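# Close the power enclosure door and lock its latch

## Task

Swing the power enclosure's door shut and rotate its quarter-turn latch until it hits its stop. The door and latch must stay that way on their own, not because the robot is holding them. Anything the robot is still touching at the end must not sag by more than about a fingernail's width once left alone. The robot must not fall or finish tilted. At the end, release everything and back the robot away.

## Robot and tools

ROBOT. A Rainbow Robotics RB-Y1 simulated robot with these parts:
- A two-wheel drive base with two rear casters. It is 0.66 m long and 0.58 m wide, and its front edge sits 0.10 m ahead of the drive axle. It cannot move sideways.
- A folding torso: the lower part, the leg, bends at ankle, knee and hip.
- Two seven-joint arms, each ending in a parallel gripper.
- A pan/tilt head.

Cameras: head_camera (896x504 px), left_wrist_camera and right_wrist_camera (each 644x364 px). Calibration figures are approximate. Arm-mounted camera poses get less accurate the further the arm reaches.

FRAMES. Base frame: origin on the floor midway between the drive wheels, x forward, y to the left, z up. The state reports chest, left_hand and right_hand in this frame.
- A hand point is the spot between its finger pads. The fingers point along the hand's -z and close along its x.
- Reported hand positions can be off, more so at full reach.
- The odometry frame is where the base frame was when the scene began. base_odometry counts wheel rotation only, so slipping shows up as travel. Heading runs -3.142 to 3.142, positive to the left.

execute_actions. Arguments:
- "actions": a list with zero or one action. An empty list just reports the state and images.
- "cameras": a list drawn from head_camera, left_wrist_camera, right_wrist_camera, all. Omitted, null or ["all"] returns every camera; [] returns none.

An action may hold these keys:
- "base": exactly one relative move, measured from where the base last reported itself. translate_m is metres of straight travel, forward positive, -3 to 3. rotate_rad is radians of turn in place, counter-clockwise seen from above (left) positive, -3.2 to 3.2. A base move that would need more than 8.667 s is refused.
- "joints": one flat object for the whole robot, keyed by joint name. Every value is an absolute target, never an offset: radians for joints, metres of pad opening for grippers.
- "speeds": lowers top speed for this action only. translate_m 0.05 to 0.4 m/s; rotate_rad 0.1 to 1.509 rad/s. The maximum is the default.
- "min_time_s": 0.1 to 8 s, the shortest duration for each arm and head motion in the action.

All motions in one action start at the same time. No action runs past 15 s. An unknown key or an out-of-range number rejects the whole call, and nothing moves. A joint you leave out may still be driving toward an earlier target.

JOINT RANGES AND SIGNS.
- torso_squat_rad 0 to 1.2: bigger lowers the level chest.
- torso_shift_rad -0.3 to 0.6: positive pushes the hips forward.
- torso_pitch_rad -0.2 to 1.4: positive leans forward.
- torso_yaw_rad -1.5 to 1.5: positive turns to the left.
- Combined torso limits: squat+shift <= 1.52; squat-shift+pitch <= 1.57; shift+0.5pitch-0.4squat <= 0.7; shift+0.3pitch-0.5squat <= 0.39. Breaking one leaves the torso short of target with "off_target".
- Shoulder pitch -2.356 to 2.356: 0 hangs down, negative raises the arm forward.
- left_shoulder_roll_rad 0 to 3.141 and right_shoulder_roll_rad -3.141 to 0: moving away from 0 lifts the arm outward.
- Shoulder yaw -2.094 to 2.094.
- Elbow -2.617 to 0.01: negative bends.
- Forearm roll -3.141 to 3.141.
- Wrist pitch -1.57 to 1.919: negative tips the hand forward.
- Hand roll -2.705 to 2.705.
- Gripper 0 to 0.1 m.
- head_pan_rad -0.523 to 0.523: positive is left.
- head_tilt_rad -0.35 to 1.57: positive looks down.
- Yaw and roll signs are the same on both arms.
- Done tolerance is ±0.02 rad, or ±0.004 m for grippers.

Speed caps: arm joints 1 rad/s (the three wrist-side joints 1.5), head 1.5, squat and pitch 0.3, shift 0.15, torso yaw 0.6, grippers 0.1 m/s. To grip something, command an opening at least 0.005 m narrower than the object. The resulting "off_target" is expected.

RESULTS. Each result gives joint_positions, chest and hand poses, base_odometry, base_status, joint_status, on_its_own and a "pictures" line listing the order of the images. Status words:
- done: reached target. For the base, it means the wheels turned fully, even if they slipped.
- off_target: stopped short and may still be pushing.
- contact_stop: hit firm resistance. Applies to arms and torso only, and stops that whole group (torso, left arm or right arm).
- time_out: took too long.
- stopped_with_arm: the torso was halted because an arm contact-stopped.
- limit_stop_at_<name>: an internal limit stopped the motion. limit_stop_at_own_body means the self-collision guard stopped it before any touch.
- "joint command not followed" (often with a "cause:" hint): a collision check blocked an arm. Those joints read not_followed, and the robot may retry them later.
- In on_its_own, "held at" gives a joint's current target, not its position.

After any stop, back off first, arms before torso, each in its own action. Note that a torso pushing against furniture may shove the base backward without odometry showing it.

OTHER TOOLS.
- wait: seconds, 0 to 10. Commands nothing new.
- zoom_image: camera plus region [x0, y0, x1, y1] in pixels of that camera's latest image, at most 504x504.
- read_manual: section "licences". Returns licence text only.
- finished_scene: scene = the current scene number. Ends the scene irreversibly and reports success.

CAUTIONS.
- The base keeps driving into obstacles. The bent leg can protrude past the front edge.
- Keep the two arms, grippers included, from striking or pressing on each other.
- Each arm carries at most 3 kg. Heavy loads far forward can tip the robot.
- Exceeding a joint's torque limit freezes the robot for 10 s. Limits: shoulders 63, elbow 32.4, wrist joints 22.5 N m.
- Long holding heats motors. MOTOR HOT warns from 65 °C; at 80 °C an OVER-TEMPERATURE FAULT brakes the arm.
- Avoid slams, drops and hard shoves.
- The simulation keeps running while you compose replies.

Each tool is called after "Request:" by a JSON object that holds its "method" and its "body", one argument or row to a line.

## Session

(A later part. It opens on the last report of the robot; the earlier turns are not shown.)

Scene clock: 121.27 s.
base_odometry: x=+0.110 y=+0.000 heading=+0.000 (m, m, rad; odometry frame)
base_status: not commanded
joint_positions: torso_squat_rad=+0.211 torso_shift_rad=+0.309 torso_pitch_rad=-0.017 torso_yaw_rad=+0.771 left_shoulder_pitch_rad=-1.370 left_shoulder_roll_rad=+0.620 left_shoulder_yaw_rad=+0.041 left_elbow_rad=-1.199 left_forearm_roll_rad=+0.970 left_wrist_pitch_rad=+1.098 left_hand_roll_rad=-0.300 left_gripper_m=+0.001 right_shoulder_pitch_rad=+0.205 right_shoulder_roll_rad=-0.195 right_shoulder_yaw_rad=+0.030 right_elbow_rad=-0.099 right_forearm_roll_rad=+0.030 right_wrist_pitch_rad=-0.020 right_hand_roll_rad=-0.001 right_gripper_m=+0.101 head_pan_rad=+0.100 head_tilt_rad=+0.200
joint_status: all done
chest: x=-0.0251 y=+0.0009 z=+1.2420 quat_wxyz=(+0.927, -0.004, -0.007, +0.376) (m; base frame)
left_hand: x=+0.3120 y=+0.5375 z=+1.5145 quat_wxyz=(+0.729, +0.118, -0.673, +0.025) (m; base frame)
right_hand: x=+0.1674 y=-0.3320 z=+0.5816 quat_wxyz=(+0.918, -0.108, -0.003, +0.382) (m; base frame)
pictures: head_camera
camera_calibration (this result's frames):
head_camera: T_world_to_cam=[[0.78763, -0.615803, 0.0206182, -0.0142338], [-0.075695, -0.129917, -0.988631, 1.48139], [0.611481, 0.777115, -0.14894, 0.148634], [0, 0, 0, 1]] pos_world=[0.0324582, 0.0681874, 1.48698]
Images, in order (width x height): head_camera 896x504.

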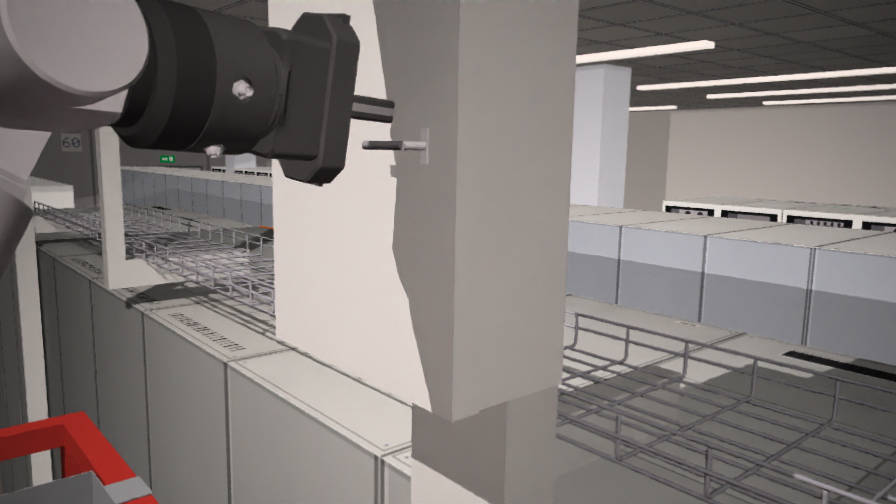

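Request:
{"method": "execute_actions", "body": {
  "actions": [
    {"joints":{"torso_squat_rad":0.4,"right_shoulder_pitch_rad":0.45}}
  ],
  "cameras": ["head_camera","left_wrist_camera"]
}}

Scene clock: 125.10 s.
base_odometry: x=+0.110 y=+0.000 heading=+0.001 (m, m, rad; odometry frame)
base_status: not commanded
joint_positions: torso_squat_rad=+0.352 torso_shift_rad=+0.308 torso_pitch_rad=-0.019 torso_yaw_rad=+0.772 left_shoulder_pitch_rad=-1.377 left_shoulder_roll_rad=+0.623 left_shoulder_yaw_rad=+0.045 left_elbow_rad=-1.202 left_forearm_roll_rad=+0.969 left_wrist_pitch_rad=+1.094 left_hand_roll_rad=-0.300 left_gripper_m=+0.001 right_shoulder_pitch_rad=+0.450 right_shoulder_roll_rad=-0.200 right_shoulder_yaw_rad=+0.030 right_elbow_rad=-0.100 right_forearm_roll_rad=+0.030 right_wrist_pitch_rad=-0.020 right_hand_roll_rad=-0.001 right_gripper_m=+0.101 head_pan_rad=+0.100 head_tilt_rad=+0.200
joint_status: torso_squat_rad contact_stop (moved +0.142 of +0.189); the others done
on_its_own: torso_squat_rad is held at +0.352, not at your +0.400, since a contact_stop; torso_pitch_rad is held at -0.018, not at its first target +0.002, since a contact_stop
chest: x=-0.0345 y=+0.0005 z=+1.2158 quat_wxyz=(+0.926, -0.004, -0.009, +0.376) (m; base frame)
left_hand: x=+0.2994 y=+0.5364 z=+1.4967 quat_wxyz=(+0.724, +0.121, -0.679, +0.024) (m; base frame)
right_hand: x=+0.0221 y=-0.4472 z=+0.5978 quat_wxyz=(+0.919, -0.151, +0.105, +0.349) (m; base frame)
pictures: head_camera, left_wrist_camera
camera_calibration (this result's frames):
head_camera: T_world_to_cam=[[0.787931, -0.615368, 0.0220792, -0.00827116], [-0.0731813, -0.129185, -0.988916, 1.45522], [0.611399, 0.777582, -0.146822, 0.148188], [0, 0, 0, 1]] pos_world=[0.0224095, 0.0676738, 1.46103]
left_wrist_camera: T_world_to_cam=[[0.0779322, -0.178234, 0.980897, -1.39509], [-0.527751, -0.842104, -0.111085, 0.801768], [0.845816, -0.509013, -0.15969, 0.340265], [0, 0, 0, 1]] pos_world=[0.244054, 0.599718, 1.51184]
Images, in order (width x height): head_camera 896x504, left_wrist_camera 644x364.

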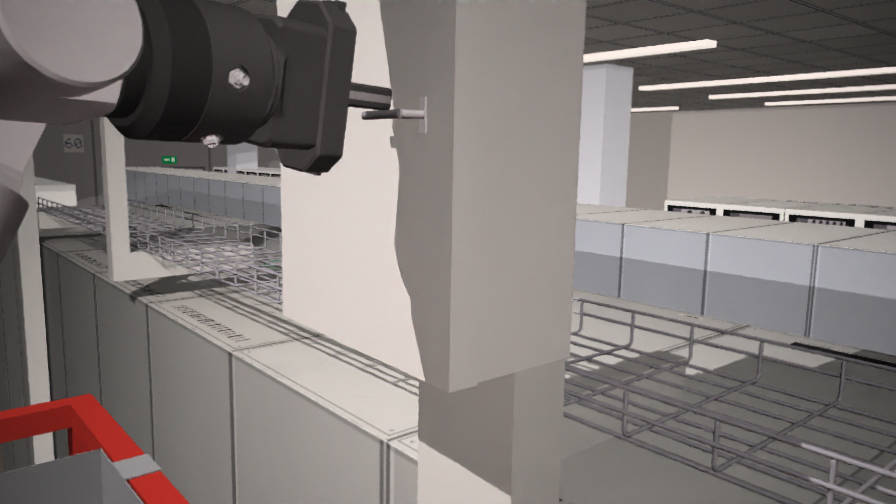

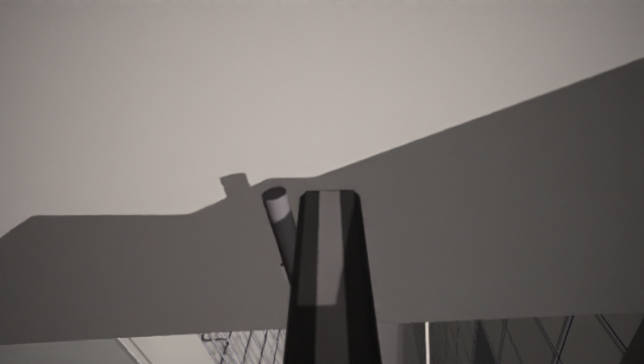

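Request:
{"method": "execute_actions", "body": {
  "actions": [
    {"joints":{"torso_squat_rad":0.32,"torso_shift_rad":0.24}}
  ],
  "cameras": []
}}

Request:
{"method": "execute_actions", "body": {
  "actions": [
    {"joints":{"torso_squat_rad":0.5,"left_shoulder_roll_rad":0.62,"left_shoulder_pitch_rad":-1.37,"left_wrist_pitch_rad":1.098,"left_elbow_rad":-1.2}}
  ],
  "cameras": []
}}

Request:
{"method": "execute_actions", "body": {
  "actions": [
    {"joints":{"torso_shift_rad":0.36}}
  ],
  "cameras": ["head_camera","left_wrist_camera"]
}}

Scene clock: 128.90 s.
base_odometry: x=+0.110 y=+0.000 heading=+0.001 (m, m, rad; odometry frame)
base_status: not commanded
joint_positions: torso_squat_rad=+0.320 torso_shift_rad=+0.240 torso_pitch_rad=-0.018 torso_yaw_rad=+0.772 left_shoulder_pitch_rad=-1.370 left_shoulder_roll_rad=+0.620 left_shoulder_yaw_rad=+0.041 left_elbow_rad=-1.199 left_forearm_roll_rad=+0.970 left_wrist_pitch_rad=+1.098 left_hand_roll_rad=-0.300 left_gripper_m=+0.001 right_shoulder_pitch_rad=+0.450 right_shoulder_roll_rad=-0.200 right_shoulder_yaw_rad=+0.030 right_elbow_rad=-0.100 right_forearm_roll_rad=+0.030 right_wrist_pitch_rad=-0.020 right_hand_roll_rad=-0.001 right_gripper_m=+0.101 head_pan_rad=+0.100 head_tilt_rad=+0.200
joint_status: all done
on_its_own: torso_pitch_rad is held at -0.018, not at its first target +0.002, since a contact_stop
chest: x=-0.0757 y=+0.0007 z=+1.2353 quat_wxyz=(+0.926, -0.004, -0.008, +0.376) (m; base frame)
left_hand: x=+0.2604 y=+0.5375 z=+1.5089 quat_wxyz=(+0.729, +0.119, -0.674, +0.025) (m; base frame)
right_hand: x=-0.0197 y=-0.4473 z=+0.6175 quat_wxyz=(+0.919, -0.151, +0.105, +0.349) (m; base frame)
pictures: none
No camera images: the call's "cameras" was empty. Leave "cameras" out to get every camera's image.

Scene clock: 130.30 s.
base_odometry: x=+0.110 y=+0.000 heading=+0.001 (m, m, rad; odometry frame)
base_status: not commanded
joint_positions: torso_squat_rad=+0.500 torso_shift_rad=+0.240 torso_pitch_rad=-0.018 torso_yaw_rad=+0.772 left_shoulder_pitch_rad=-1.370 left_shoulder_roll_rad=+0.620 left_shoulder_yaw_rad=+0.041 left_elbow_rad=-1.200 left_forearm_roll_rad=+0.970 left_wrist_pitch_rad=+1.098 left_hand_roll_rad=-0.300 left_gripper_m=+0.001 right_shoulder_pitch_rad=+0.450 right_shoulder_roll_rad=-0.200 right_shoulder_yaw_rad=+0.030 right_elbow_rad=-0.100 right_forearm_roll_rad=+0.030 right_wrist_pitch_rad=-0.020 right_hand_roll_rad=-0.001 right_gripper_m=+0.101 head_pan_rad=+0.100 head_tilt_rad=+0.200
joint_status: all done
on_its_own: torso_pitch_rad is held at -0.018, not at its first target +0.002, since a contact_stop
chest: x=-0.0876 y=+0.0007 z=+1.1866 quat_wxyz=(+0.926, -0.004, -0.008, +0.376) (m; base frame)
left_hand: x=+0.2486 y=+0.5372 z=+1.4601 quat_wxyz=(+0.729, +0.119, -0.674, +0.025) (m; base frame)
right_hand: x=-0.0316 y=-0.4474 z=+0.5688 quat_wxyz=(+0.919, -0.151, +0.105, +0.349) (m; base frame)
pictures: none
No camera images: the call's "cameras" was empty. Leave "cameras" out to get every camera's image.

Scene clock: 131.87 s.
base_odometry: x=+0.110 y=+0.000 heading=+0.001 (m, m, rad; odometry frame)
base_status: not commanded
joint_positions: torso_squat_rad=+0.500 torso_shift_rad=+0.360 torso_pitch_rad=-0.018 torso_yaw_rad=+0.772 left_shoulder_pitch_rad=-1.370 left_shoulder_roll_rad=+0.620 left_shoulder_yaw_rad=+0.041 left_elbow_rad=-1.200 left_forearm_roll_rad=+0.970 left_wrist_pitch_rad=+1.098 left_hand_roll_rad=-0.300 left_gripper_m=+0.001 right_shoulder_pitch_rad=+0.450 right_shoulder_roll_rad=-0.200 right_shoulder_yaw_rad=+0.030 right_elbow_rad=-0.100 right_forearm_roll_rad=+0.030 right_wrist_pitch_rad=-0.020 right_hand_roll_rad=-0.001 right_gripper_m=+0.101 head_pan_rad=+0.100 head_tilt_rad=+0.200
joint_status: all done
on_its_own: torso_pitch_rad is held at -0.018, not at its first target +0.002, since a contact_stop
chest: x=-0.0171 y=+0.0006 z=+1.1648 quat_wxyz=(+0.926, -0.004, -0.008, +0.376) (m; base frame)
left_hand: x=+0.3191 y=+0.5372 z=+1.4383 quat_wxyz=(+0.729, +0.119, -0.674, +0.025) (m; base frame)
right_hand: x=+0.0388 y=-0.4473 z=+0.5469 quat_wxyz=(+0.919, -0.151, +0.105, +0.349) (m; base frame)
pictures: head_camera, left_wrist_camera
camera_calibration (this result's frames):
head_camera: T_world_to_cam=[[0.787959, -0.615355, 0.0214149, -0.0199705], [-0.0744301, -0.129717, -0.988754, 1.40583], [0.611213, 0.777503, -0.148012, 0.131356], [0, 0, 0, 1]] pos_world=[0.0400857, 0.0679413, 1.40989]
left_wrist_camera: T_world_to_cam=[[0.0911441, -0.172034, 0.980865, -1.34671], [-0.530138, -0.842177, -0.0984481, 0.789026], [0.842999, -0.511021, -0.167961, 0.328554], [0, 0, 0, 1]] pos_world=[0.264066, 0.600717, 1.4538]
Images, in order (width x height): head_camera 896x504, left_wrist_camera 644x364.

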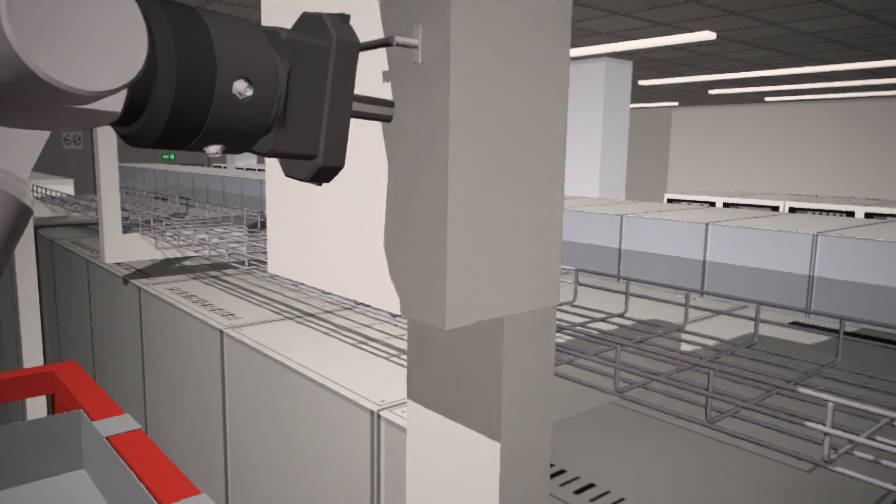

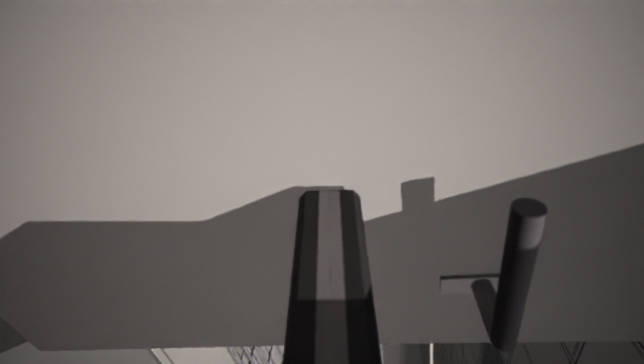

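Request:
{"method": "execute_actions", "body": {
  "actions": [
    {"joints":{"torso_shift_rad":0.42}}
  ],
  "cameras": ["head_camera"]
}}

Scene clock: 134.20 s.
base_odometry: x=+0.110 y=+0.000 heading=+0.001 (m, m, rad; odometry frame)
base_status: not commanded
joint_positions: torso_squat_rad=+0.502 torso_shift_rad=+0.381 torso_pitch_rad=-0.029 torso_yaw_rad=+0.775 left_shoulder_pitch_rad=-1.370 left_shoulder_roll_rad=+0.623 left_shoulder_yaw_rad=+0.043 left_elbow_rad=-1.201 left_forearm_roll_rad=+0.970 left_wrist_pitch_rad=+1.098 left_hand_roll_rad=-0.300 left_gripper_m=+0.001 right_shoulder_pitch_rad=+0.450 right_shoulder_roll_rad=-0.200 right_shoulder_yaw_rad=+0.030 right_elbow_rad=-0.100 right_forearm_roll_rad=+0.030 right_wrist_pitch_rad=-0.020 right_hand_roll_rad=-0.001 right_gripper_m=+0.101 head_pan_rad=+0.100 head_tilt_rad=+0.200
joint_status: torso_shift_rad contact_stop (moved +0.021 of +0.060)
on_its_own: torso_shift_rad is held at +0.383, not at your +0.420, since a contact_stop; torso_pitch_rad is held at -0.026, not at its first target +0.002, since a contact_stop
chest: x=-0.0084 y=+0.0006 z=+1.1595 quat_wxyz=(+0.926, -0.006, -0.013, +0.378) (m; base frame)
left_hand: x=+0.3215 y=+0.5393 z=+1.4380 quat_wxyz=(+0.724, +0.121, -0.678, +0.028) (m; base frame)
right_hand: x=+0.0560 y=-0.4471 z=+0.5422 quat_wxyz=(+0.919, -0.153, +0.100, +0.350) (m; base frame)
pictures: head_camera
camera_calibration (this result's frames):
head_camera: T_world_to_cam=[[0.789652, -0.612813, 0.0301717, -0.0368526], [-0.0630143, -0.129917, -0.98952, 1.40219], [0.610311, 0.779475, -0.141205, 0.117409], [0, 0, 0, 1]] pos_world=[0.0458025, 0.0680667, 1.40518]
Images, in order (width x height): head_camera 896x504.

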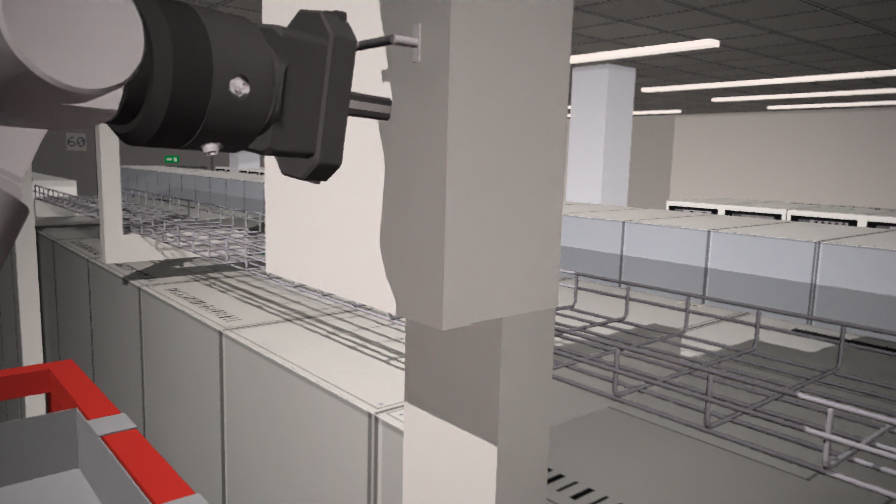

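Request:
{"method": "execute_actions", "body": {
  "actions": [
    {"joints":{"torso_shift_rad":0.33,"torso_squat_rad":0.2}}
  ],
  "cameras": ["head_camera","left_wrist_camera"]
}}

Scene clock: 147.60 s.
TORQUE FAULT: left_wrist_pitch_rad reached its load limit. The robot stopped for 10 seconds, dropped its targets and accepts commands again. The stop added 9.4 s to the call and to motion_time.
base_odometry: x=+0.110 y=+0.000 heading=+0.001 (m, m, rad; odometry frame)
base_status: not commanded
joint_positions: torso_squat_rad=+0.360 torso_shift_rad=+0.356 torso_pitch_rad=-0.032 torso_yaw_rad=+0.777 left_shoulder_pitch_rad=-1.360 left_shoulder_roll_rad=+0.623 left_shoulder_yaw_rad=+0.040 left_elbow_rad=-1.197 left_forearm_roll_rad=+0.969 left_wrist_pitch_rad=+1.104 left_hand_roll_rad=-0.300 left_gripper_m=+0.001 right_shoulder_pitch_rad=+0.450 right_shoulder_roll_rad=-0.200 right_shoulder_yaw_rad=+0.030 right_elbow_rad=-0.100 right_forearm_roll_rad=+0.030 right_wrist_pitch_rad=-0.020 right_hand_roll_rad=-0.001 right_gripper_m=+0.101 head_pan_rad=+0.100 head_tilt_rad=+0.200
joint_status: torso_squat_rad contact_stop (moved -0.141 of -0.302); torso_shift_rad contact_stop (moved -0.026 of -0.051)
on_its_own: torso_squat_rad is held at +0.360, not at your +0.200, since a contact_stop; torso_shift_rad is held at +0.356, not at your +0.330, since a contact_stop; torso_pitch_rad is held at -0.031, not at its first target +0.002, since a contact_stop
chest: x=-0.0095 y=+0.0010 z=+1.2038 quat_wxyz=(+0.925, -0.007, -0.014, +0.379) (m; base frame)
left_hand: x=+0.3197 y=+0.5437 z=+1.4736 quat_wxyz=(+0.729, +0.119, -0.673, +0.032) (m; base frame)
right_hand: x=+0.0572 y=-0.4472 z=+0.5871 quat_wxyz=(+0.919, -0.154, +0.099, +0.351) (m; base frame)
pictures: head_camera, left_wrist_camera
camera_calibration (this result's frames):
head_camera: T_world_to_cam=[[0.790542, -0.611526, 0.0328557, -0.0403239], [-0.0600461, -0.130792, -0.98959, 1.44611], [0.609457, 0.78034, -0.140116, 0.122717], [0, 0, 0, 1]] pos_world=[0.04392, 0.068719, 1.44957]
left_wrist_camera: T_world_to_cam=[[0.0934398, -0.16145, 0.982447, -1.38913], [-0.521205, -0.848684, -0.0898967, 0.786377], [0.848301, -0.503656, -0.163449, 0.324983], [0, 0, 0, 1]] pos_world=[0.263981, 0.60679, 1.48856]
Images, in order (width x height): head_camera 896x504, left_wrist_camera 644x364.

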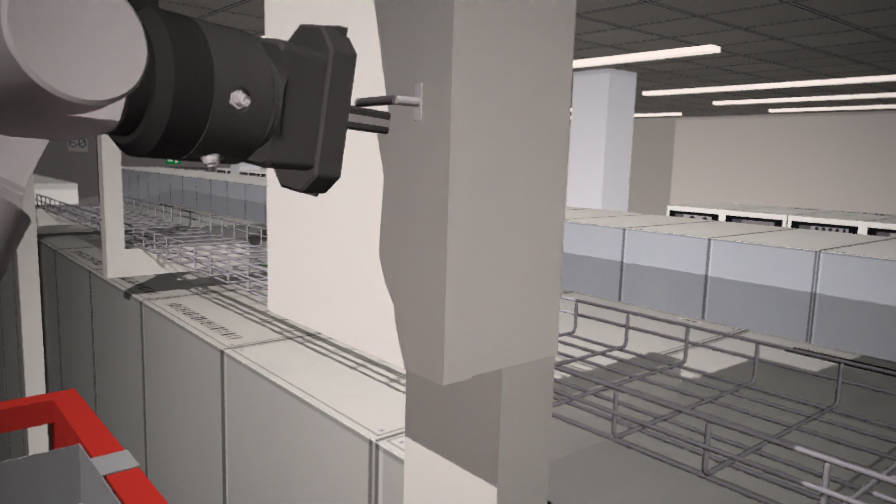

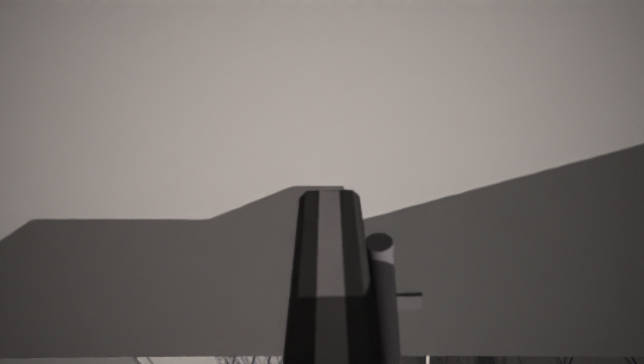

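Request:
{"method": "execute_actions", "body": {
  "actions": [
    {"joints":{"torso_shift_rad":0.28,"torso_squat_rad":0.42,"torso_pitch_rad":0,"head_pan_rad":0,"head_tilt_rad":0.05}}
  ],
  "cameras": ["head_camera"]
}}

Request:
{"method": "zoom_image", "body": {
  "camera": "head_camera",
  "region": [200,0,600,400]
}}

Scene clock: 152.13 s.
base_odometry: x=+0.110 y=+0.000 heading=+0.001 (m, m, rad; odometry frame)
base_status: not commanded
joint_positions: torso_squat_rad=+0.420 torso_shift_rad=+0.280 torso_pitch_rad=+0.000 torso_yaw_rad=+0.776 left_shoulder_pitch_rad=-1.363 left_shoulder_roll_rad=+0.622 left_shoulder_yaw_rad=+0.040 left_elbow_rad=-1.198 left_forearm_roll_rad=+0.969 left_wrist_pitch_rad=+1.102 left_hand_roll_rad=-0.300 left_gripper_m=+0.001 right_shoulder_pitch_rad=+0.450 right_shoulder_roll_rad=-0.200 right_shoulder_yaw_rad=+0.030 right_elbow_rad=-0.100 right_forearm_roll_rad=+0.030 right_wrist_pitch_rad=-0.020 right_hand_roll_rad=-0.001 right_gripper_m=+0.101 head_pan_rad=+0.000 head_tilt_rad=+0.050
joint_status: all done
chest: x=-0.0514 y=+0.0009 z=+1.2042 quat_wxyz=(+0.926, -0.001, +0.000, +0.379) (m; base frame)
left_hand: x=+0.2866 y=+0.5419 z=+1.4664 quat_wxyz=(+0.738, +0.120, -0.663, +0.029) (m; base frame)
right_hand: x=-0.0043 y=-0.4472 z=+0.5856 quat_wxyz=(+0.917, -0.148, +0.113, +0.353) (m; base frame)
pictures: head_camera
camera_calibration (this result's frames):
head_camera: T_world_to_cam=[[0.724861, -0.68877, 0.0131346, 0.0143184], [0.00279552, -0.016125, -0.999866, 1.45877], [0.68889, 0.7248, -0.00976292, -0.0347909], [0, 0, 0, 1]] pos_world=[0.00951028, 0.0586012, 1.45804]
Images, in order (width x height): head_camera 896x504.

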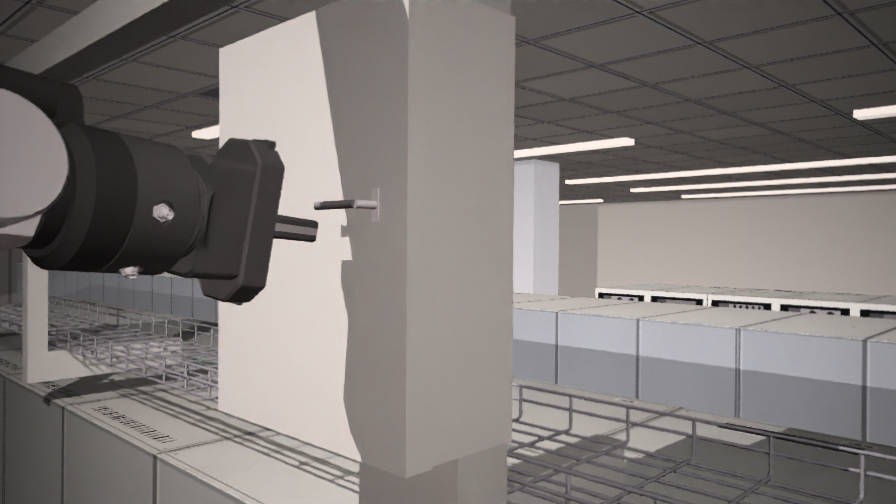

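Region (200, 0, 600, 400) of head_camera's 896x504 image, scaled by 1.260, with more detail than that image has.

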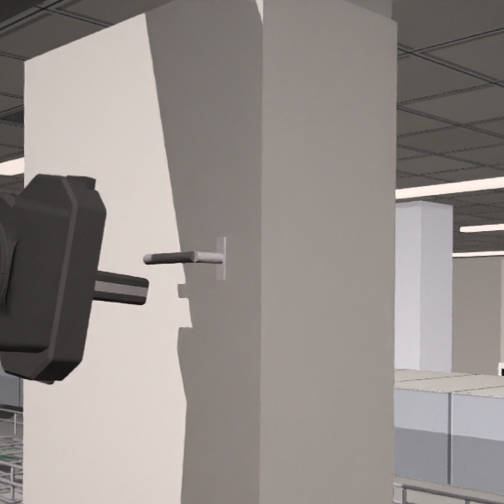

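Request:
{"method": "execute_actions", "body": {
  "actions": [
    {"joints":{"torso_squat_rad":0.25,"torso_shift_rad":0.24}}
  ],
  "cameras": []
}}

Request:
{"method": "execute_actions", "body": {
  "actions": [
    {"joints":{"torso_shift_rad":0.305}}
  ],
  "cameras": ["head_camera"]
}}

Scene clock: 156.00 s.
base_odometry: x=+0.110 y=+0.000 heading=+0.001 (m, m, rad; odometry frame)
base_status: not commanded
joint_positions: torso_squat_rad=+0.250 torso_shift_rad=+0.240 torso_pitch_rad=+0.000 torso_yaw_rad=+0.776 left_shoulder_pitch_rad=-1.364 left_shoulder_roll_rad=+0.622 left_shoulder_yaw_rad=+0.040 left_elbow_rad=-1.198 left_forearm_roll_rad=+0.969 left_wrist_pitch_rad=+1.102 left_hand_roll_rad=-0.300 left_gripper_m=+0.001 right_shoulder_pitch_rad=+0.450 right_shoulder_roll_rad=-0.200 right_shoulder_yaw_rad=+0.030 right_elbow_rad=-0.100 right_forearm_roll_rad=+0.030 right_wrist_pitch_rad=-0.020 right_hand_roll_rad=-0.001 right_gripper_m=+0.101 head_pan_rad=+0.000 head_tilt_rad=+0.050
joint_status: all done
chest: x=-0.0668 y=+0.0009 z=+1.2487 quat_wxyz=(+0.926, +0.000, +0.000, +0.378) (m; base frame)
left_hand: x=+0.2713 y=+0.5419 z=+1.5109 quat_wxyz=(+0.738, +0.120, -0.663, +0.029) (m; base frame)
right_hand: x=-0.0198 y=-0.4471 z=+0.6301 quat_wxyz=(+0.917, -0.148, +0.113, +0.353) (m; base frame)
pictures: none
No camera images: the call's "cameras" was empty. Leave "cameras" out to get every camera's image.

Scene clock: 157.20 s.
base_odometry: x=+0.110 y=+0.000 heading=+0.001 (m, m, rad; odometry frame)
base_status: not commanded
joint_positions: torso_squat_rad=+0.250 torso_shift_rad=+0.305 torso_pitch_rad=+0.000 torso_yaw_rad=+0.776 left_shoulder_pitch_rad=-1.364 left_shoulder_roll_rad=+0.622 left_shoulder_yaw_rad=+0.041 left_elbow_rad=-1.199 left_forearm_roll_rad=+0.970 left_wrist_pitch_rad=+1.102 left_hand_roll_rad=-0.300 left_gripper_m=+0.001 right_shoulder_pitch_rad=+0.450 right_shoulder_roll_rad=-0.200 right_shoulder_yaw_rad=+0.030 right_elbow_rad=-0.100 right_forearm_roll_rad=+0.030 right_wrist_pitch_rad=-0.020 right_hand_roll_rad=-0.001 right_gripper_m=+0.101 head_pan_rad=+0.000 head_tilt_rad=+0.050
joint_status: all done
chest: x=-0.0243 y=+0.0008 z=+1.2369 quat_wxyz=(+0.926, +0.000, +0.000, +0.378) (m; base frame)
left_hand: x=+0.3137 y=+0.5415 z=+1.4999 quat_wxyz=(+0.738, +0.120, -0.664, +0.028) (m; base frame)
right_hand: x=+0.0226 y=-0.4471 z=+0.6182 quat_wxyz=(+0.917, -0.148, +0.113, +0.353) (m; base frame)
pictures: head_camera
camera_calibration (this result's frames):
head_camera: T_world_to_cam=[[0.72485, -0.688787, 0.0128458, -0.0054331], [0.00253527, -0.0159795, -0.999869, 1.49135], [0.688903, 0.724787, -0.00983646, -0.0530324], [0, 0, 0, 1]] pos_world=[0.0366914, 0.058526, 1.49071]
Images, in order (width x height): head_camera 896x504.

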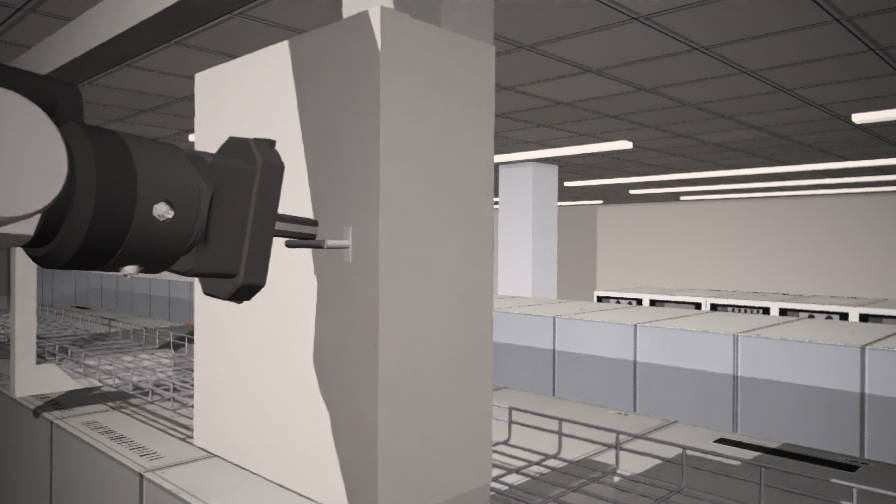

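Request:
{"method": "execute_actions", "body": {
  "actions": [
    {"joints":{"torso_shift_rad":0.32}}
  ],
  "cameras": []
}}

Request:
{"method": "execute_actions", "body": {
  "actions": [
    {"joints":{"left_shoulder_pitch_rad":-1.29},"min_time_s":2}
  ],
  "cameras": ["head_camera","left_wrist_camera"]
}}

Scene clock: 159.30 s.
base_odometry: x=+0.110 y=+0.000 heading=+0.001 (m, m, rad; odometry frame)
base_status: not commanded
joint_positions: torso_squat_rad=+0.250 torso_shift_rad=+0.319 torso_pitch_rad=-0.002 torso_yaw_rad=+0.777 left_shoulder_pitch_rad=-1.365 left_shoulder_roll_rad=+0.624 left_shoulder_yaw_rad=+0.042 left_elbow_rad=-1.199 left_forearm_roll_rad=+0.970 left_wrist_pitch_rad=+1.102 left_hand_roll_rad=-0.300 left_gripper_m=+0.001 right_shoulder_pitch_rad=+0.450 right_shoulder_roll_rad=-0.200 right_shoulder_yaw_rad=+0.030 right_elbow_rad=-0.100 right_forearm_roll_rad=+0.030 right_wrist_pitch_rad=-0.020 right_hand_roll_rad=-0.001 right_gripper_m=+0.101 head_pan_rad=+0.000 head_tilt_rad=+0.050
joint_status: all done
chest: x=-0.0158 y=+0.0006 z=+1.2339 quat_wxyz=(+0.926, -0.001, -0.001, +0.379) (m; base frame)
left_hand: x=+0.3207 y=+0.5417 z=+1.4989 quat_wxyz=(+0.736, +0.121, -0.665, +0.029) (m; base frame)
right_hand: x=+0.0325 y=-0.4471 z=+0.6151 quat_wxyz=(+0.917, -0.148, +0.112, +0.353) (m; base frame)
pictures: none
No camera images: the call's "cameras" was empty. Leave "cameras" out to get every camera's image.

Scene clock: 160.53 s.
base_odometry: x=+0.110 y=+0.000 heading=+0.001 (m, m, rad; odometry frame)
base_status: not commanded
joint_positions: torso_squat_rad=+0.250 torso_shift_rad=+0.319 torso_pitch_rad=-0.001 torso_yaw_rad=+0.776 left_shoulder_pitch_rad=-1.360 left_shoulder_roll_rad=+0.626 left_shoulder_yaw_rad=+0.047 left_elbow_rad=-1.204 left_forearm_roll_rad=+0.970 left_wrist_pitch_rad=+1.098 left_hand_roll_rad=-0.300 left_gripper_m=+0.001 right_shoulder_pitch_rad=+0.450 right_shoulder_roll_rad=-0.200 right_shoulder_yaw_rad=+0.030 right_elbow_rad=-0.100 right_forearm_roll_rad=+0.030 right_wrist_pitch_rad=-0.020 right_hand_roll_rad=-0.001 right_gripper_m=+0.101 head_pan_rad=+0.000 head_tilt_rad=+0.050
joint_status: left_shoulder_pitch_rad contact_stop (moved +0.005 of +0.075)
on_its_own: left_shoulder_pitch_rad is held at -1.359, not at your -1.290, since a contact_stop
chest: x=-0.0153 y=+0.0006 z=+1.2338 quat_wxyz=(+0.926, -0.001, +0.000, +0.379) (m; base frame)
left_hand: x=+0.3193 y=+0.5435 z=+1.4999 quat_wxyz=(+0.734, +0.121, -0.668, +0.030) (m; base frame)
right_hand: x=+0.0325 y=-0.4471 z=+0.6150 quat_wxyz=(+0.917, -0.148, +0.112, +0.353) (m; base frame)
pictures: head_camera, left_wrist_camera
camera_calibration (this result's frames):
head_camera: T_world_to_cam=[[0.724923, -0.688697, 0.0135147, -0.0128519], [0.00377553, -0.0156469, -0.99987, 1.4883], [0.688819, 0.72488, -0.00874258, -0.0604411], [0, 0, 0, 1]] pos_world=[0.0453305, 0.0582487, 1.48775]
left_wrist_camera: T_world_to_cam=[[0.10807, -0.167011, 0.980014, -1.41293], [-0.521326, -0.848893, -0.0871775, 0.784371], [0.846487, -0.501485, -0.178807, 0.351905], [0, 0, 0, 1]] pos_world=[0.263725, 0.606347, 1.51599]
Images, in order (width x height): head_camera 896x504, left_wrist_camera 644x364.

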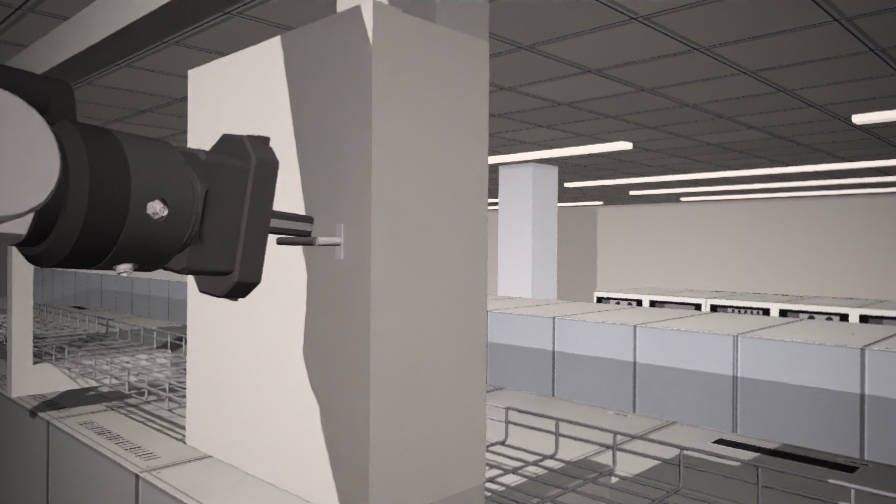

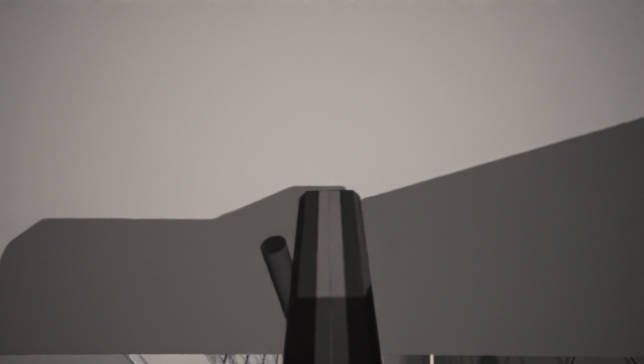

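Request:
{"method": "execute_actions", "body": {
  "actions": [
    {"base":{"translate_m":0.015},"speeds":{"translate_m":0.05}}
  ],
  "cameras": []
}}

Request:
{"method": "execute_actions", "body": {
  "actions": [
    {"joints":{"left_shoulder_pitch_rad":-1.29},"min_time_s":2}
  ],
  "cameras": ["head_camera"]
}}

Scene clock: 164.57 s.
base_odometry: x=+0.124 y=+0.000 heading=+0.004 (m, m, rad; odometry frame)
base_status: done
joint_positions: torso_squat_rad=+0.251 torso_shift_rad=+0.317 torso_pitch_rad=-0.005 torso_yaw_rad=+0.778 left_shoulder_pitch_rad=-1.358 left_shoulder_roll_rad=+0.631 left_shoulder_yaw_rad=+0.049 left_elbow_rad=-1.205 left_forearm_roll_rad=+0.971 left_wrist_pitch_rad=+1.100 left_hand_roll_rad=-0.300 left_gripper_m=+0.001 right_shoulder_pitch_rad=+0.450 right_shoulder_roll_rad=-0.200 right_shoulder_yaw_rad=+0.030 right_elbow_rad=-0.100 right_forearm_roll_rad=+0.030 right_wrist_pitch_rad=-0.020 right_hand_roll_rad=-0.001 right_gripper_m=+0.101 head_pan_rad=+0.000 head_tilt_rad=+0.050
joint_status: not commanded
on_its_own: left_shoulder_pitch_rad is held at -1.359, not at your -1.290, since a contact_stop
chest: x=-0.0181 y=+0.0004 z=+1.2342 quat_wxyz=(+0.925, -0.001, -0.002, +0.379) (m; base frame)
left_hand: x=+0.3122 y=+0.5459 z=+1.5022 quat_wxyz=(+0.732, +0.124, -0.669, +0.032) (m; base frame)
right_hand: x=+0.0330 y=-0.4471 z=+0.6155 quat_wxyz=(+0.917, -0.149, +0.110, +0.353) (m; base frame)
pictures: none
No camera images: the call's "cameras" was empty. Leave "cameras" out to get every camera's image.

Scene clock: 166.17 s.
base_odometry: x=+0.124 y=+0.000 heading=+0.004 (m, m, rad; odometry frame)
base_status: not commanded
joint_positions: torso_squat_rad=+0.250 torso_shift_rad=+0.318 torso_pitch_rad=-0.003 torso_yaw_rad=+0.777 left_shoulder_pitch_rad=-1.344 left_shoulder_roll_rad=+0.640 left_shoulder_yaw_rad=+0.060 left_elbow_rad=-1.213 left_forearm_roll_rad=+0.971 left_wrist_pitch_rad=+1.093 left_hand_roll_rad=-0.300 left_gripper_m=+0.001 right_shoulder_pitch_rad=+0.450 right_shoulder_roll_rad=-0.200 right_shoulder_yaw_rad=+0.030 right_elbow_rad=-0.100 right_forearm_roll_rad=+0.030 right_wrist_pitch_rad=-0.020 right_hand_roll_rad=-0.001 right_gripper_m=+0.101 head_pan_rad=+0.000 head_tilt_rad=+0.050
joint_status: left_shoulder_pitch_rad contact_stop (moved +0.014 of +0.068)
on_its_own: left_shoulder_pitch_rad is held at -1.342, not at your -1.290, since a contact_stop; left_shoulder_yaw_rad is held at +0.056, not at its first target +0.036, since a contact_stop
chest: x=-0.0168 y=+0.0004 z=+1.2340 quat_wxyz=(+0.925, -0.001, -0.002, +0.379) (m; base frame)
left_hand: x=+0.3088 y=+0.5524 z=+1.5011 quat_wxyz=(+0.730, +0.126, -0.671, +0.038) (m; base frame)
right_hand: x=+0.0327 y=-0.4470 z=+0.6152 quat_wxyz=(+0.917, -0.148, +0.111, +0.353) (m; base frame)
pictures: head_camera
camera_calibration (this result's frames):
head_camera: T_world_to_cam=[[0.725372, -0.688196, 0.0149233, -0.0136777], [0.006135, -0.0152153, -0.999865, 1.48853], [0.68833, 0.725366, -0.00681466, -0.0616304], [0, 0, 0, 1]] pos_world=[0.0432113, 0.05794, 1.48811]
Images, in order (width x height): head_camera 896x504.

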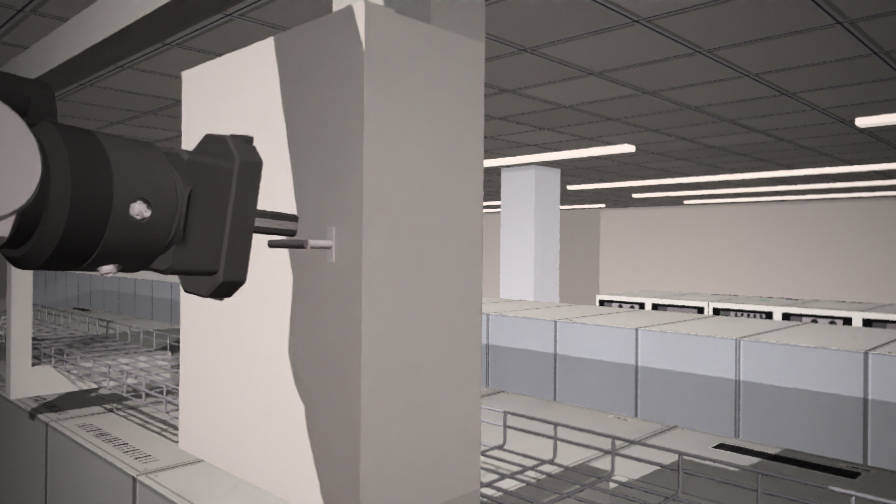

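Request:
{"method": "execute_actions", "body": {
  "actions": [
    {"joints":{"left_forearm_roll_rad":0.7},"min_time_s":2}
  ],
  "cameras": ["head_camera","left_wrist_camera"]
}}

Scene clock: 172.97 s.
base_odometry: x=+0.124 y=+0.000 heading=+0.003 (m, m, rad; odometry frame)
base_status: not commanded
joint_positions: torso_squat_rad=+0.250 torso_shift_rad=+0.320 torso_pitch_rad=+0.000 torso_yaw_rad=+0.776 left_shoulder_pitch_rad=-1.342 left_shoulder_roll_rad=+0.636 left_shoulder_yaw_rad=+0.056 left_elbow_rad=-1.211 left_forearm_roll_rad=+0.700 left_wrist_pitch_rad=+1.094 left_hand_roll_rad=-0.300 left_gripper_m=+0.001 right_shoulder_pitch_rad=+0.450 right_shoulder_roll_rad=-0.200 right_shoulder_yaw_rad=+0.030 right_elbow_rad=-0.100 right_forearm_roll_rad=+0.030 right_wrist_pitch_rad=-0.020 right_hand_roll_rad=-0.001 right_gripper_m=+0.101 head_pan_rad=+0.000 head_tilt_rad=+0.050
joint_status: all done
on_its_own: left_shoulder_pitch_rad is held at -1.342, not at your -1.290, since a contact_stop; left_shoulder_yaw_rad is held at +0.056, not at its first target +0.036, since a contact_stop
chest: x=-0.0149 y=+0.0007 z=+1.2338 quat_wxyz=(+0.926, +0.000, +0.000, +0.379) (m; base frame)
left_hand: x=+0.2947 y=+0.6031 z=+1.4908 quat_wxyz=(+0.738, +0.247, -0.624, +0.072) (m; base frame)
right_hand: x=+0.0324 y=-0.4471 z=+0.6150 quat_wxyz=(+0.917, -0.148, +0.113, +0.353) (m; base frame)
pictures: head_camera, left_wrist_camera
camera_calibration (this result's frames):
head_camera: T_world_to_cam=[[0.724841, -0.688792, 0.0130347, -0.0125824], [0.00304243, -0.0157199, -0.999872, 1.48823], [0.688909, 0.724788, -0.00929885, -0.0601006], [0, 0, 0, 1]] pos_world=[0.0459963, 0.0582884, 1.48764]
left_wrist_camera: T_world_to_cam=[[0.223464, -0.246828, 0.942942, -1.32199], [-0.314234, -0.933997, -0.170018, 0.935202], [0.92267, -0.258312, -0.286277, 0.392121], [0, 0, 0, 1]] pos_world=[0.227491, 0.64846, 1.51782]
Images, in order (width x height): head_camera 896x504, left_wrist_camera 644x364.

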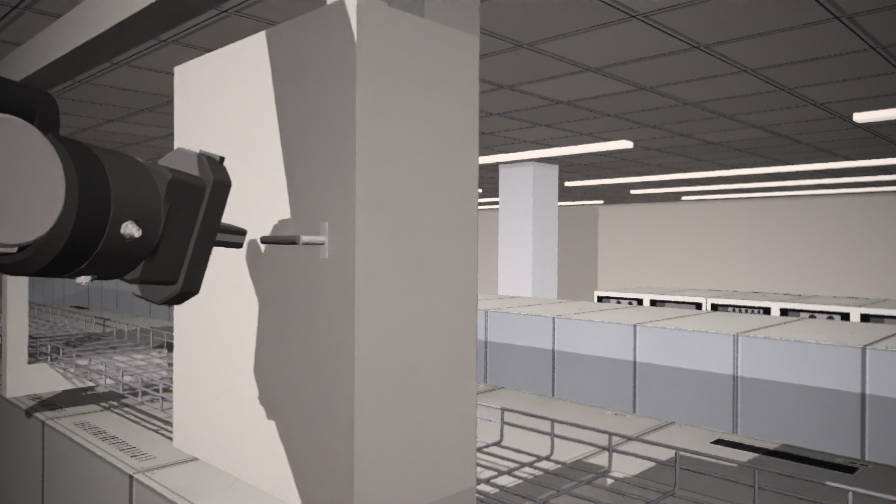

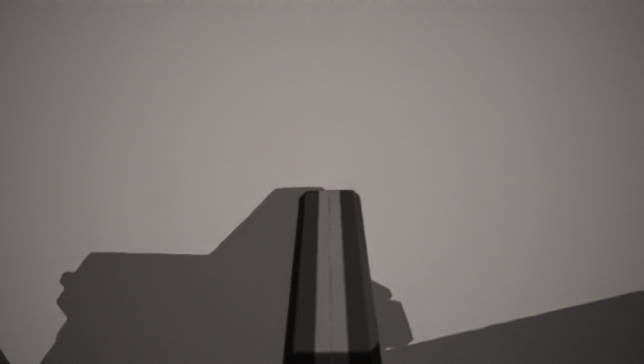

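Request:
{"method": "execute_actions", "body": {
  "actions": [
    {"joints":{"head_tilt_rad":0.35,"head_pan_rad":-0.1,"torso_shift_rad":0.25}}
  ],
  "cameras": ["head_camera"]
}}

Request:
{"method": "zoom_image", "body": {
  "camera": "head_camera",
  "region": [200,150,560,400]
}}

Scene clock: 176.30 s.
base_odometry: x=+0.124 y=+0.000 heading=+0.003 (m, m, rad; odometry frame)
base_status: not commanded
joint_positions: torso_squat_rad=+0.250 torso_shift_rad=+0.250 torso_pitch_rad=+0.000 torso_yaw_rad=+0.776 left_shoulder_pitch_rad=-1.342 left_shoulder_roll_rad=+0.636 left_shoulder_yaw_rad=+0.056 left_elbow_rad=-1.211 left_forearm_roll_rad=+0.700 left_wrist_pitch_rad=+1.094 left_hand_roll_rad=-0.300 left_gripper_m=+0.001 right_shoulder_pitch_rad=+0.450 right_shoulder_roll_rad=-0.200 right_shoulder_yaw_rad=+0.030 right_elbow_rad=-0.100 right_forearm_roll_rad=+0.030 right_wrist_pitch_rad=-0.020 right_hand_roll_rad=-0.001 right_gripper_m=+0.101 head_pan_rad=-0.100 head_tilt_rad=+0.350
joint_status: all done
on_its_own: left_shoulder_pitch_rad is held at -1.342, not at your -1.290, since a contact_stop; left_shoulder_yaw_rad is held at +0.056, not at its first target +0.036, since a contact_stop
chest: x=-0.0603 y=+0.0007 z=+1.2471 quat_wxyz=(+0.926, +0.000, +0.000, +0.378) (m; base frame)
left_hand: x=+0.2494 y=+0.6031 z=+1.5040 quat_wxyz=(+0.738, +0.247, -0.624, +0.072) (m; base frame)
right_hand: x=-0.0132 y=-0.4471 z=+0.6283 quat_wxyz=(+0.917, -0.148, +0.113, +0.353) (m; base frame)
pictures: head_camera
camera_calibration (this result's frames):
head_camera: T_world_to_cam=[[0.654101, -0.756404, 0.00223634, 0.033745], [-0.228701, -0.200586, -0.952607, 1.42595], [0.721005, 0.62259, -0.304194, 0.401154], [0, 0, 0, 1]] pos_world=[0.0148103, 0.0617962, 1.48032]
Images, in order (width x height): head_camera 896x504.

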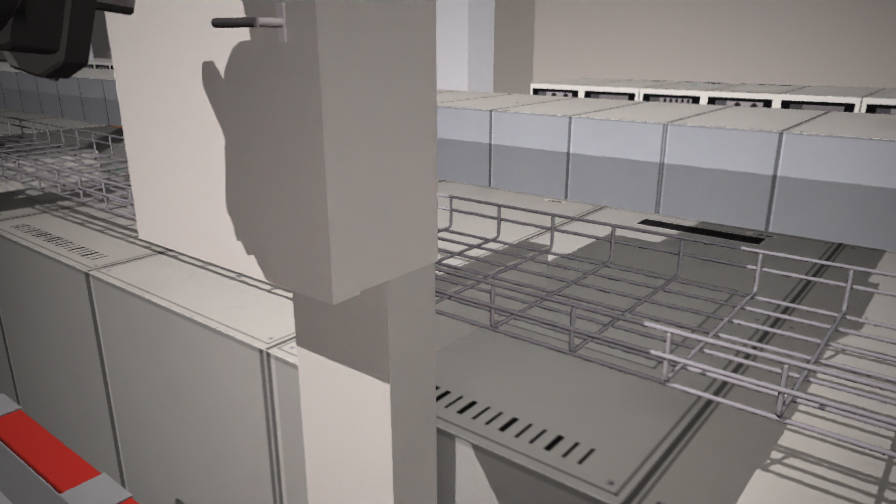

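Region (200, 150, 560, 400) of head_camera's 896x504 image, scaled by 1.400, with more detail than that image has; it fills the top 350 rows of this view, and the rest is white.

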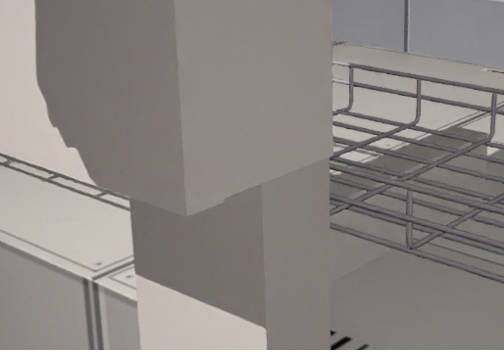

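Request:
{"method": "execute_actions", "body": {
  "actions": [
    {"joints":{"torso_shift_rad":0.17,"torso_squat_rad":0.21,"left_shoulder_pitch_rad":-1.335,"left_shoulder_roll_rad":0.52,"left_shoulder_yaw_rad":0.037,"left_elbow_rad":-1.2,"left_forearm_roll_rad":0.97,"left_wrist_pitch_rad":1.1,"left_hand_roll_rad":-2.45,"left_gripper_m":0.085,"head_tilt_rad":0.1,"head_pan_rad":0}}
  ],
  "cameras": ["head_camera"]
}}

Request:
{"method": "execute_actions", "body": {
  "actions": [
    {"joints":{"torso_shift_rad":0.245}}
  ],
  "cameras": ["head_camera","left_wrist_camera"]
}}

Scene clock: 182.33 s.
base_odometry: x=+0.124 y=+0.000 heading=+0.003 (m, m, rad; odometry frame)
base_status: not commanded
joint_positions: torso_squat_rad=+0.210 torso_shift_rad=+0.170 torso_pitch_rad=+0.000 torso_yaw_rad=+0.776 left_shoulder_pitch_rad=-1.335 left_shoulder_roll_rad=+0.520 left_shoulder_yaw_rad=+0.037 left_elbow_rad=-1.200 left_forearm_roll_rad=+0.970 left_wrist_pitch_rad=+1.100 left_hand_roll_rad=-2.450 left_gripper_m=+0.085 right_shoulder_pitch_rad=+0.450 right_shoulder_roll_rad=-0.200 right_shoulder_yaw_rad=+0.030 right_elbow_rad=-0.100 right_forearm_roll_rad=+0.030 right_wrist_pitch_rad=-0.020 right_hand_roll_rad=-0.001 right_gripper_m=+0.101 head_pan_rad=+0.000 head_tilt_rad=+0.100
joint_status: all done
chest: x=-0.1122 y=+0.0008 z=+1.2647 quat_wxyz=(+0.926, +0.000, +0.000, +0.378) (m; base frame)
left_hand: x=+0.2618 y=+0.5077 z=+1.4916 quat_wxyz=(+0.369, +0.611, -0.250, -0.654) (m; base frame)
right_hand: x=-0.0652 y=-0.4471 z=+0.6460 quat_wxyz=(+0.917, -0.148, +0.113, +0.353) (m; base frame)
pictures: head_camera
camera_calibration (this result's frames):
head_camera: T_world_to_cam=[[0.725134, -0.688516, 0.0112169, 0.0603267], [-0.0328602, -0.0508693, -0.998165, 1.51405], [0.687823, 0.723434, -0.0595118, 0.0806225], [0, 0, 0, 1]] pos_world=[-0.0494472, 0.0602294, 1.51539]
Images, in order (width x height): head_camera 896x504.

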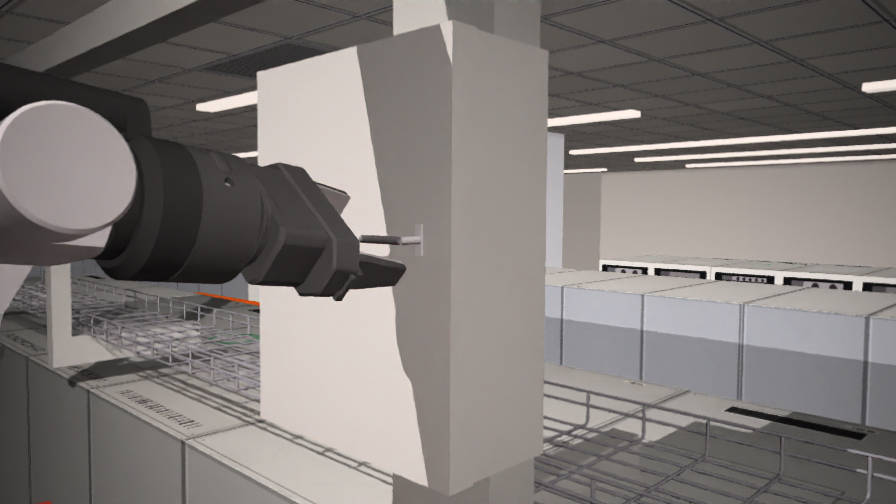

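Scene clock: 183.63 s.
base_odometry: x=+0.124 y=+0.000 heading=+0.003 (m, m, rad; odometry frame)
base_status: not commanded
joint_positions: torso_squat_rad=+0.210 torso_shift_rad=+0.244 torso_pitch_rad=-0.002 torso_yaw_rad=+0.777 left_shoulder_pitch_rad=-1.335 left_shoulder_roll_rad=+0.521 left_shoulder_yaw_rad=+0.038 left_elbow_rad=-1.201 left_forearm_roll_rad=+0.970 left_wrist_pitch_rad=+1.101 left_hand_roll_rad=-2.450 left_gripper_m=+0.086 right_shoulder_pitch_rad=+0.450 right_shoulder_roll_rad=-0.200 right_shoulder_yaw_rad=+0.030 right_elbow_rad=-0.100 right_forearm_roll_rad=+0.030 right_wrist_pitch_rad=-0.020 right_hand_roll_rad=-0.001 right_gripper_m=+0.101 head_pan_rad=+0.000 head_tilt_rad=+0.100
joint_status: all done
chest: x=-0.0633 y=+0.0007 z=+1.2542 quat_wxyz=(+0.926, -0.001, -0.001, +0.379) (m; base frame)
left_hand: x=+0.3094 y=+0.5083 z=+1.4818 quat_wxyz=(+0.370, +0.612, -0.249, -0.653) (m; base frame)
right_hand: x=-0.0148 y=-0.4471 z=+0.6356 quat_wxyz=(+0.917, -0.148, +0.112, +0.353) (m; base frame)
pictures: head_camera, left_wrist_camera
camera_calibration (this result's frames):
head_camera: T_world_to_cam=[[0.725485, -0.688124, 0.0125101, 0.0233158], [-0.0310159, -0.0508476, -0.998225, 1.50543], [0.687539, 0.723809, -0.0582319, 0.0447344], [0, 0, 0, 1]] pos_world=[-0.000979691, 0.0602124, 1.50507]
left_wrist_camera: T_world_to_cam=[[0.00487626, -0.759089, -0.650968, 1.34969], [-0.804482, 0.383678, -0.453431, 0.751634], [0.593957, 0.525903, -0.608803, 0.532513], [0, 0, 0, 1]] pos_world=[0.281805, 0.456096, 1.54361]
Images, in order (width x height): head_camera 896x504, left_wrist_camera 644x364.

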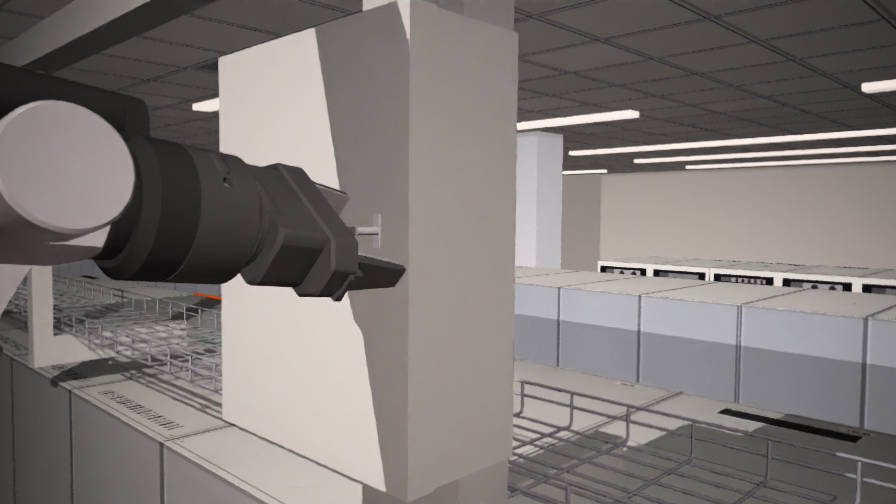

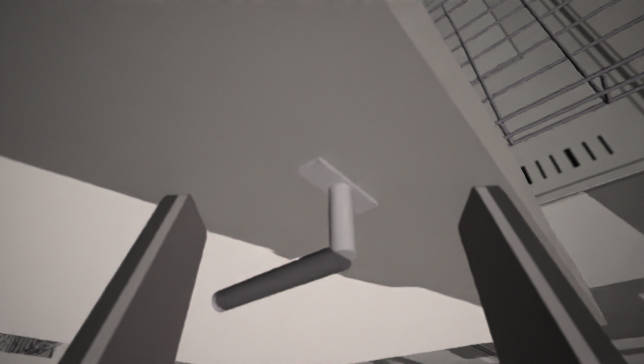

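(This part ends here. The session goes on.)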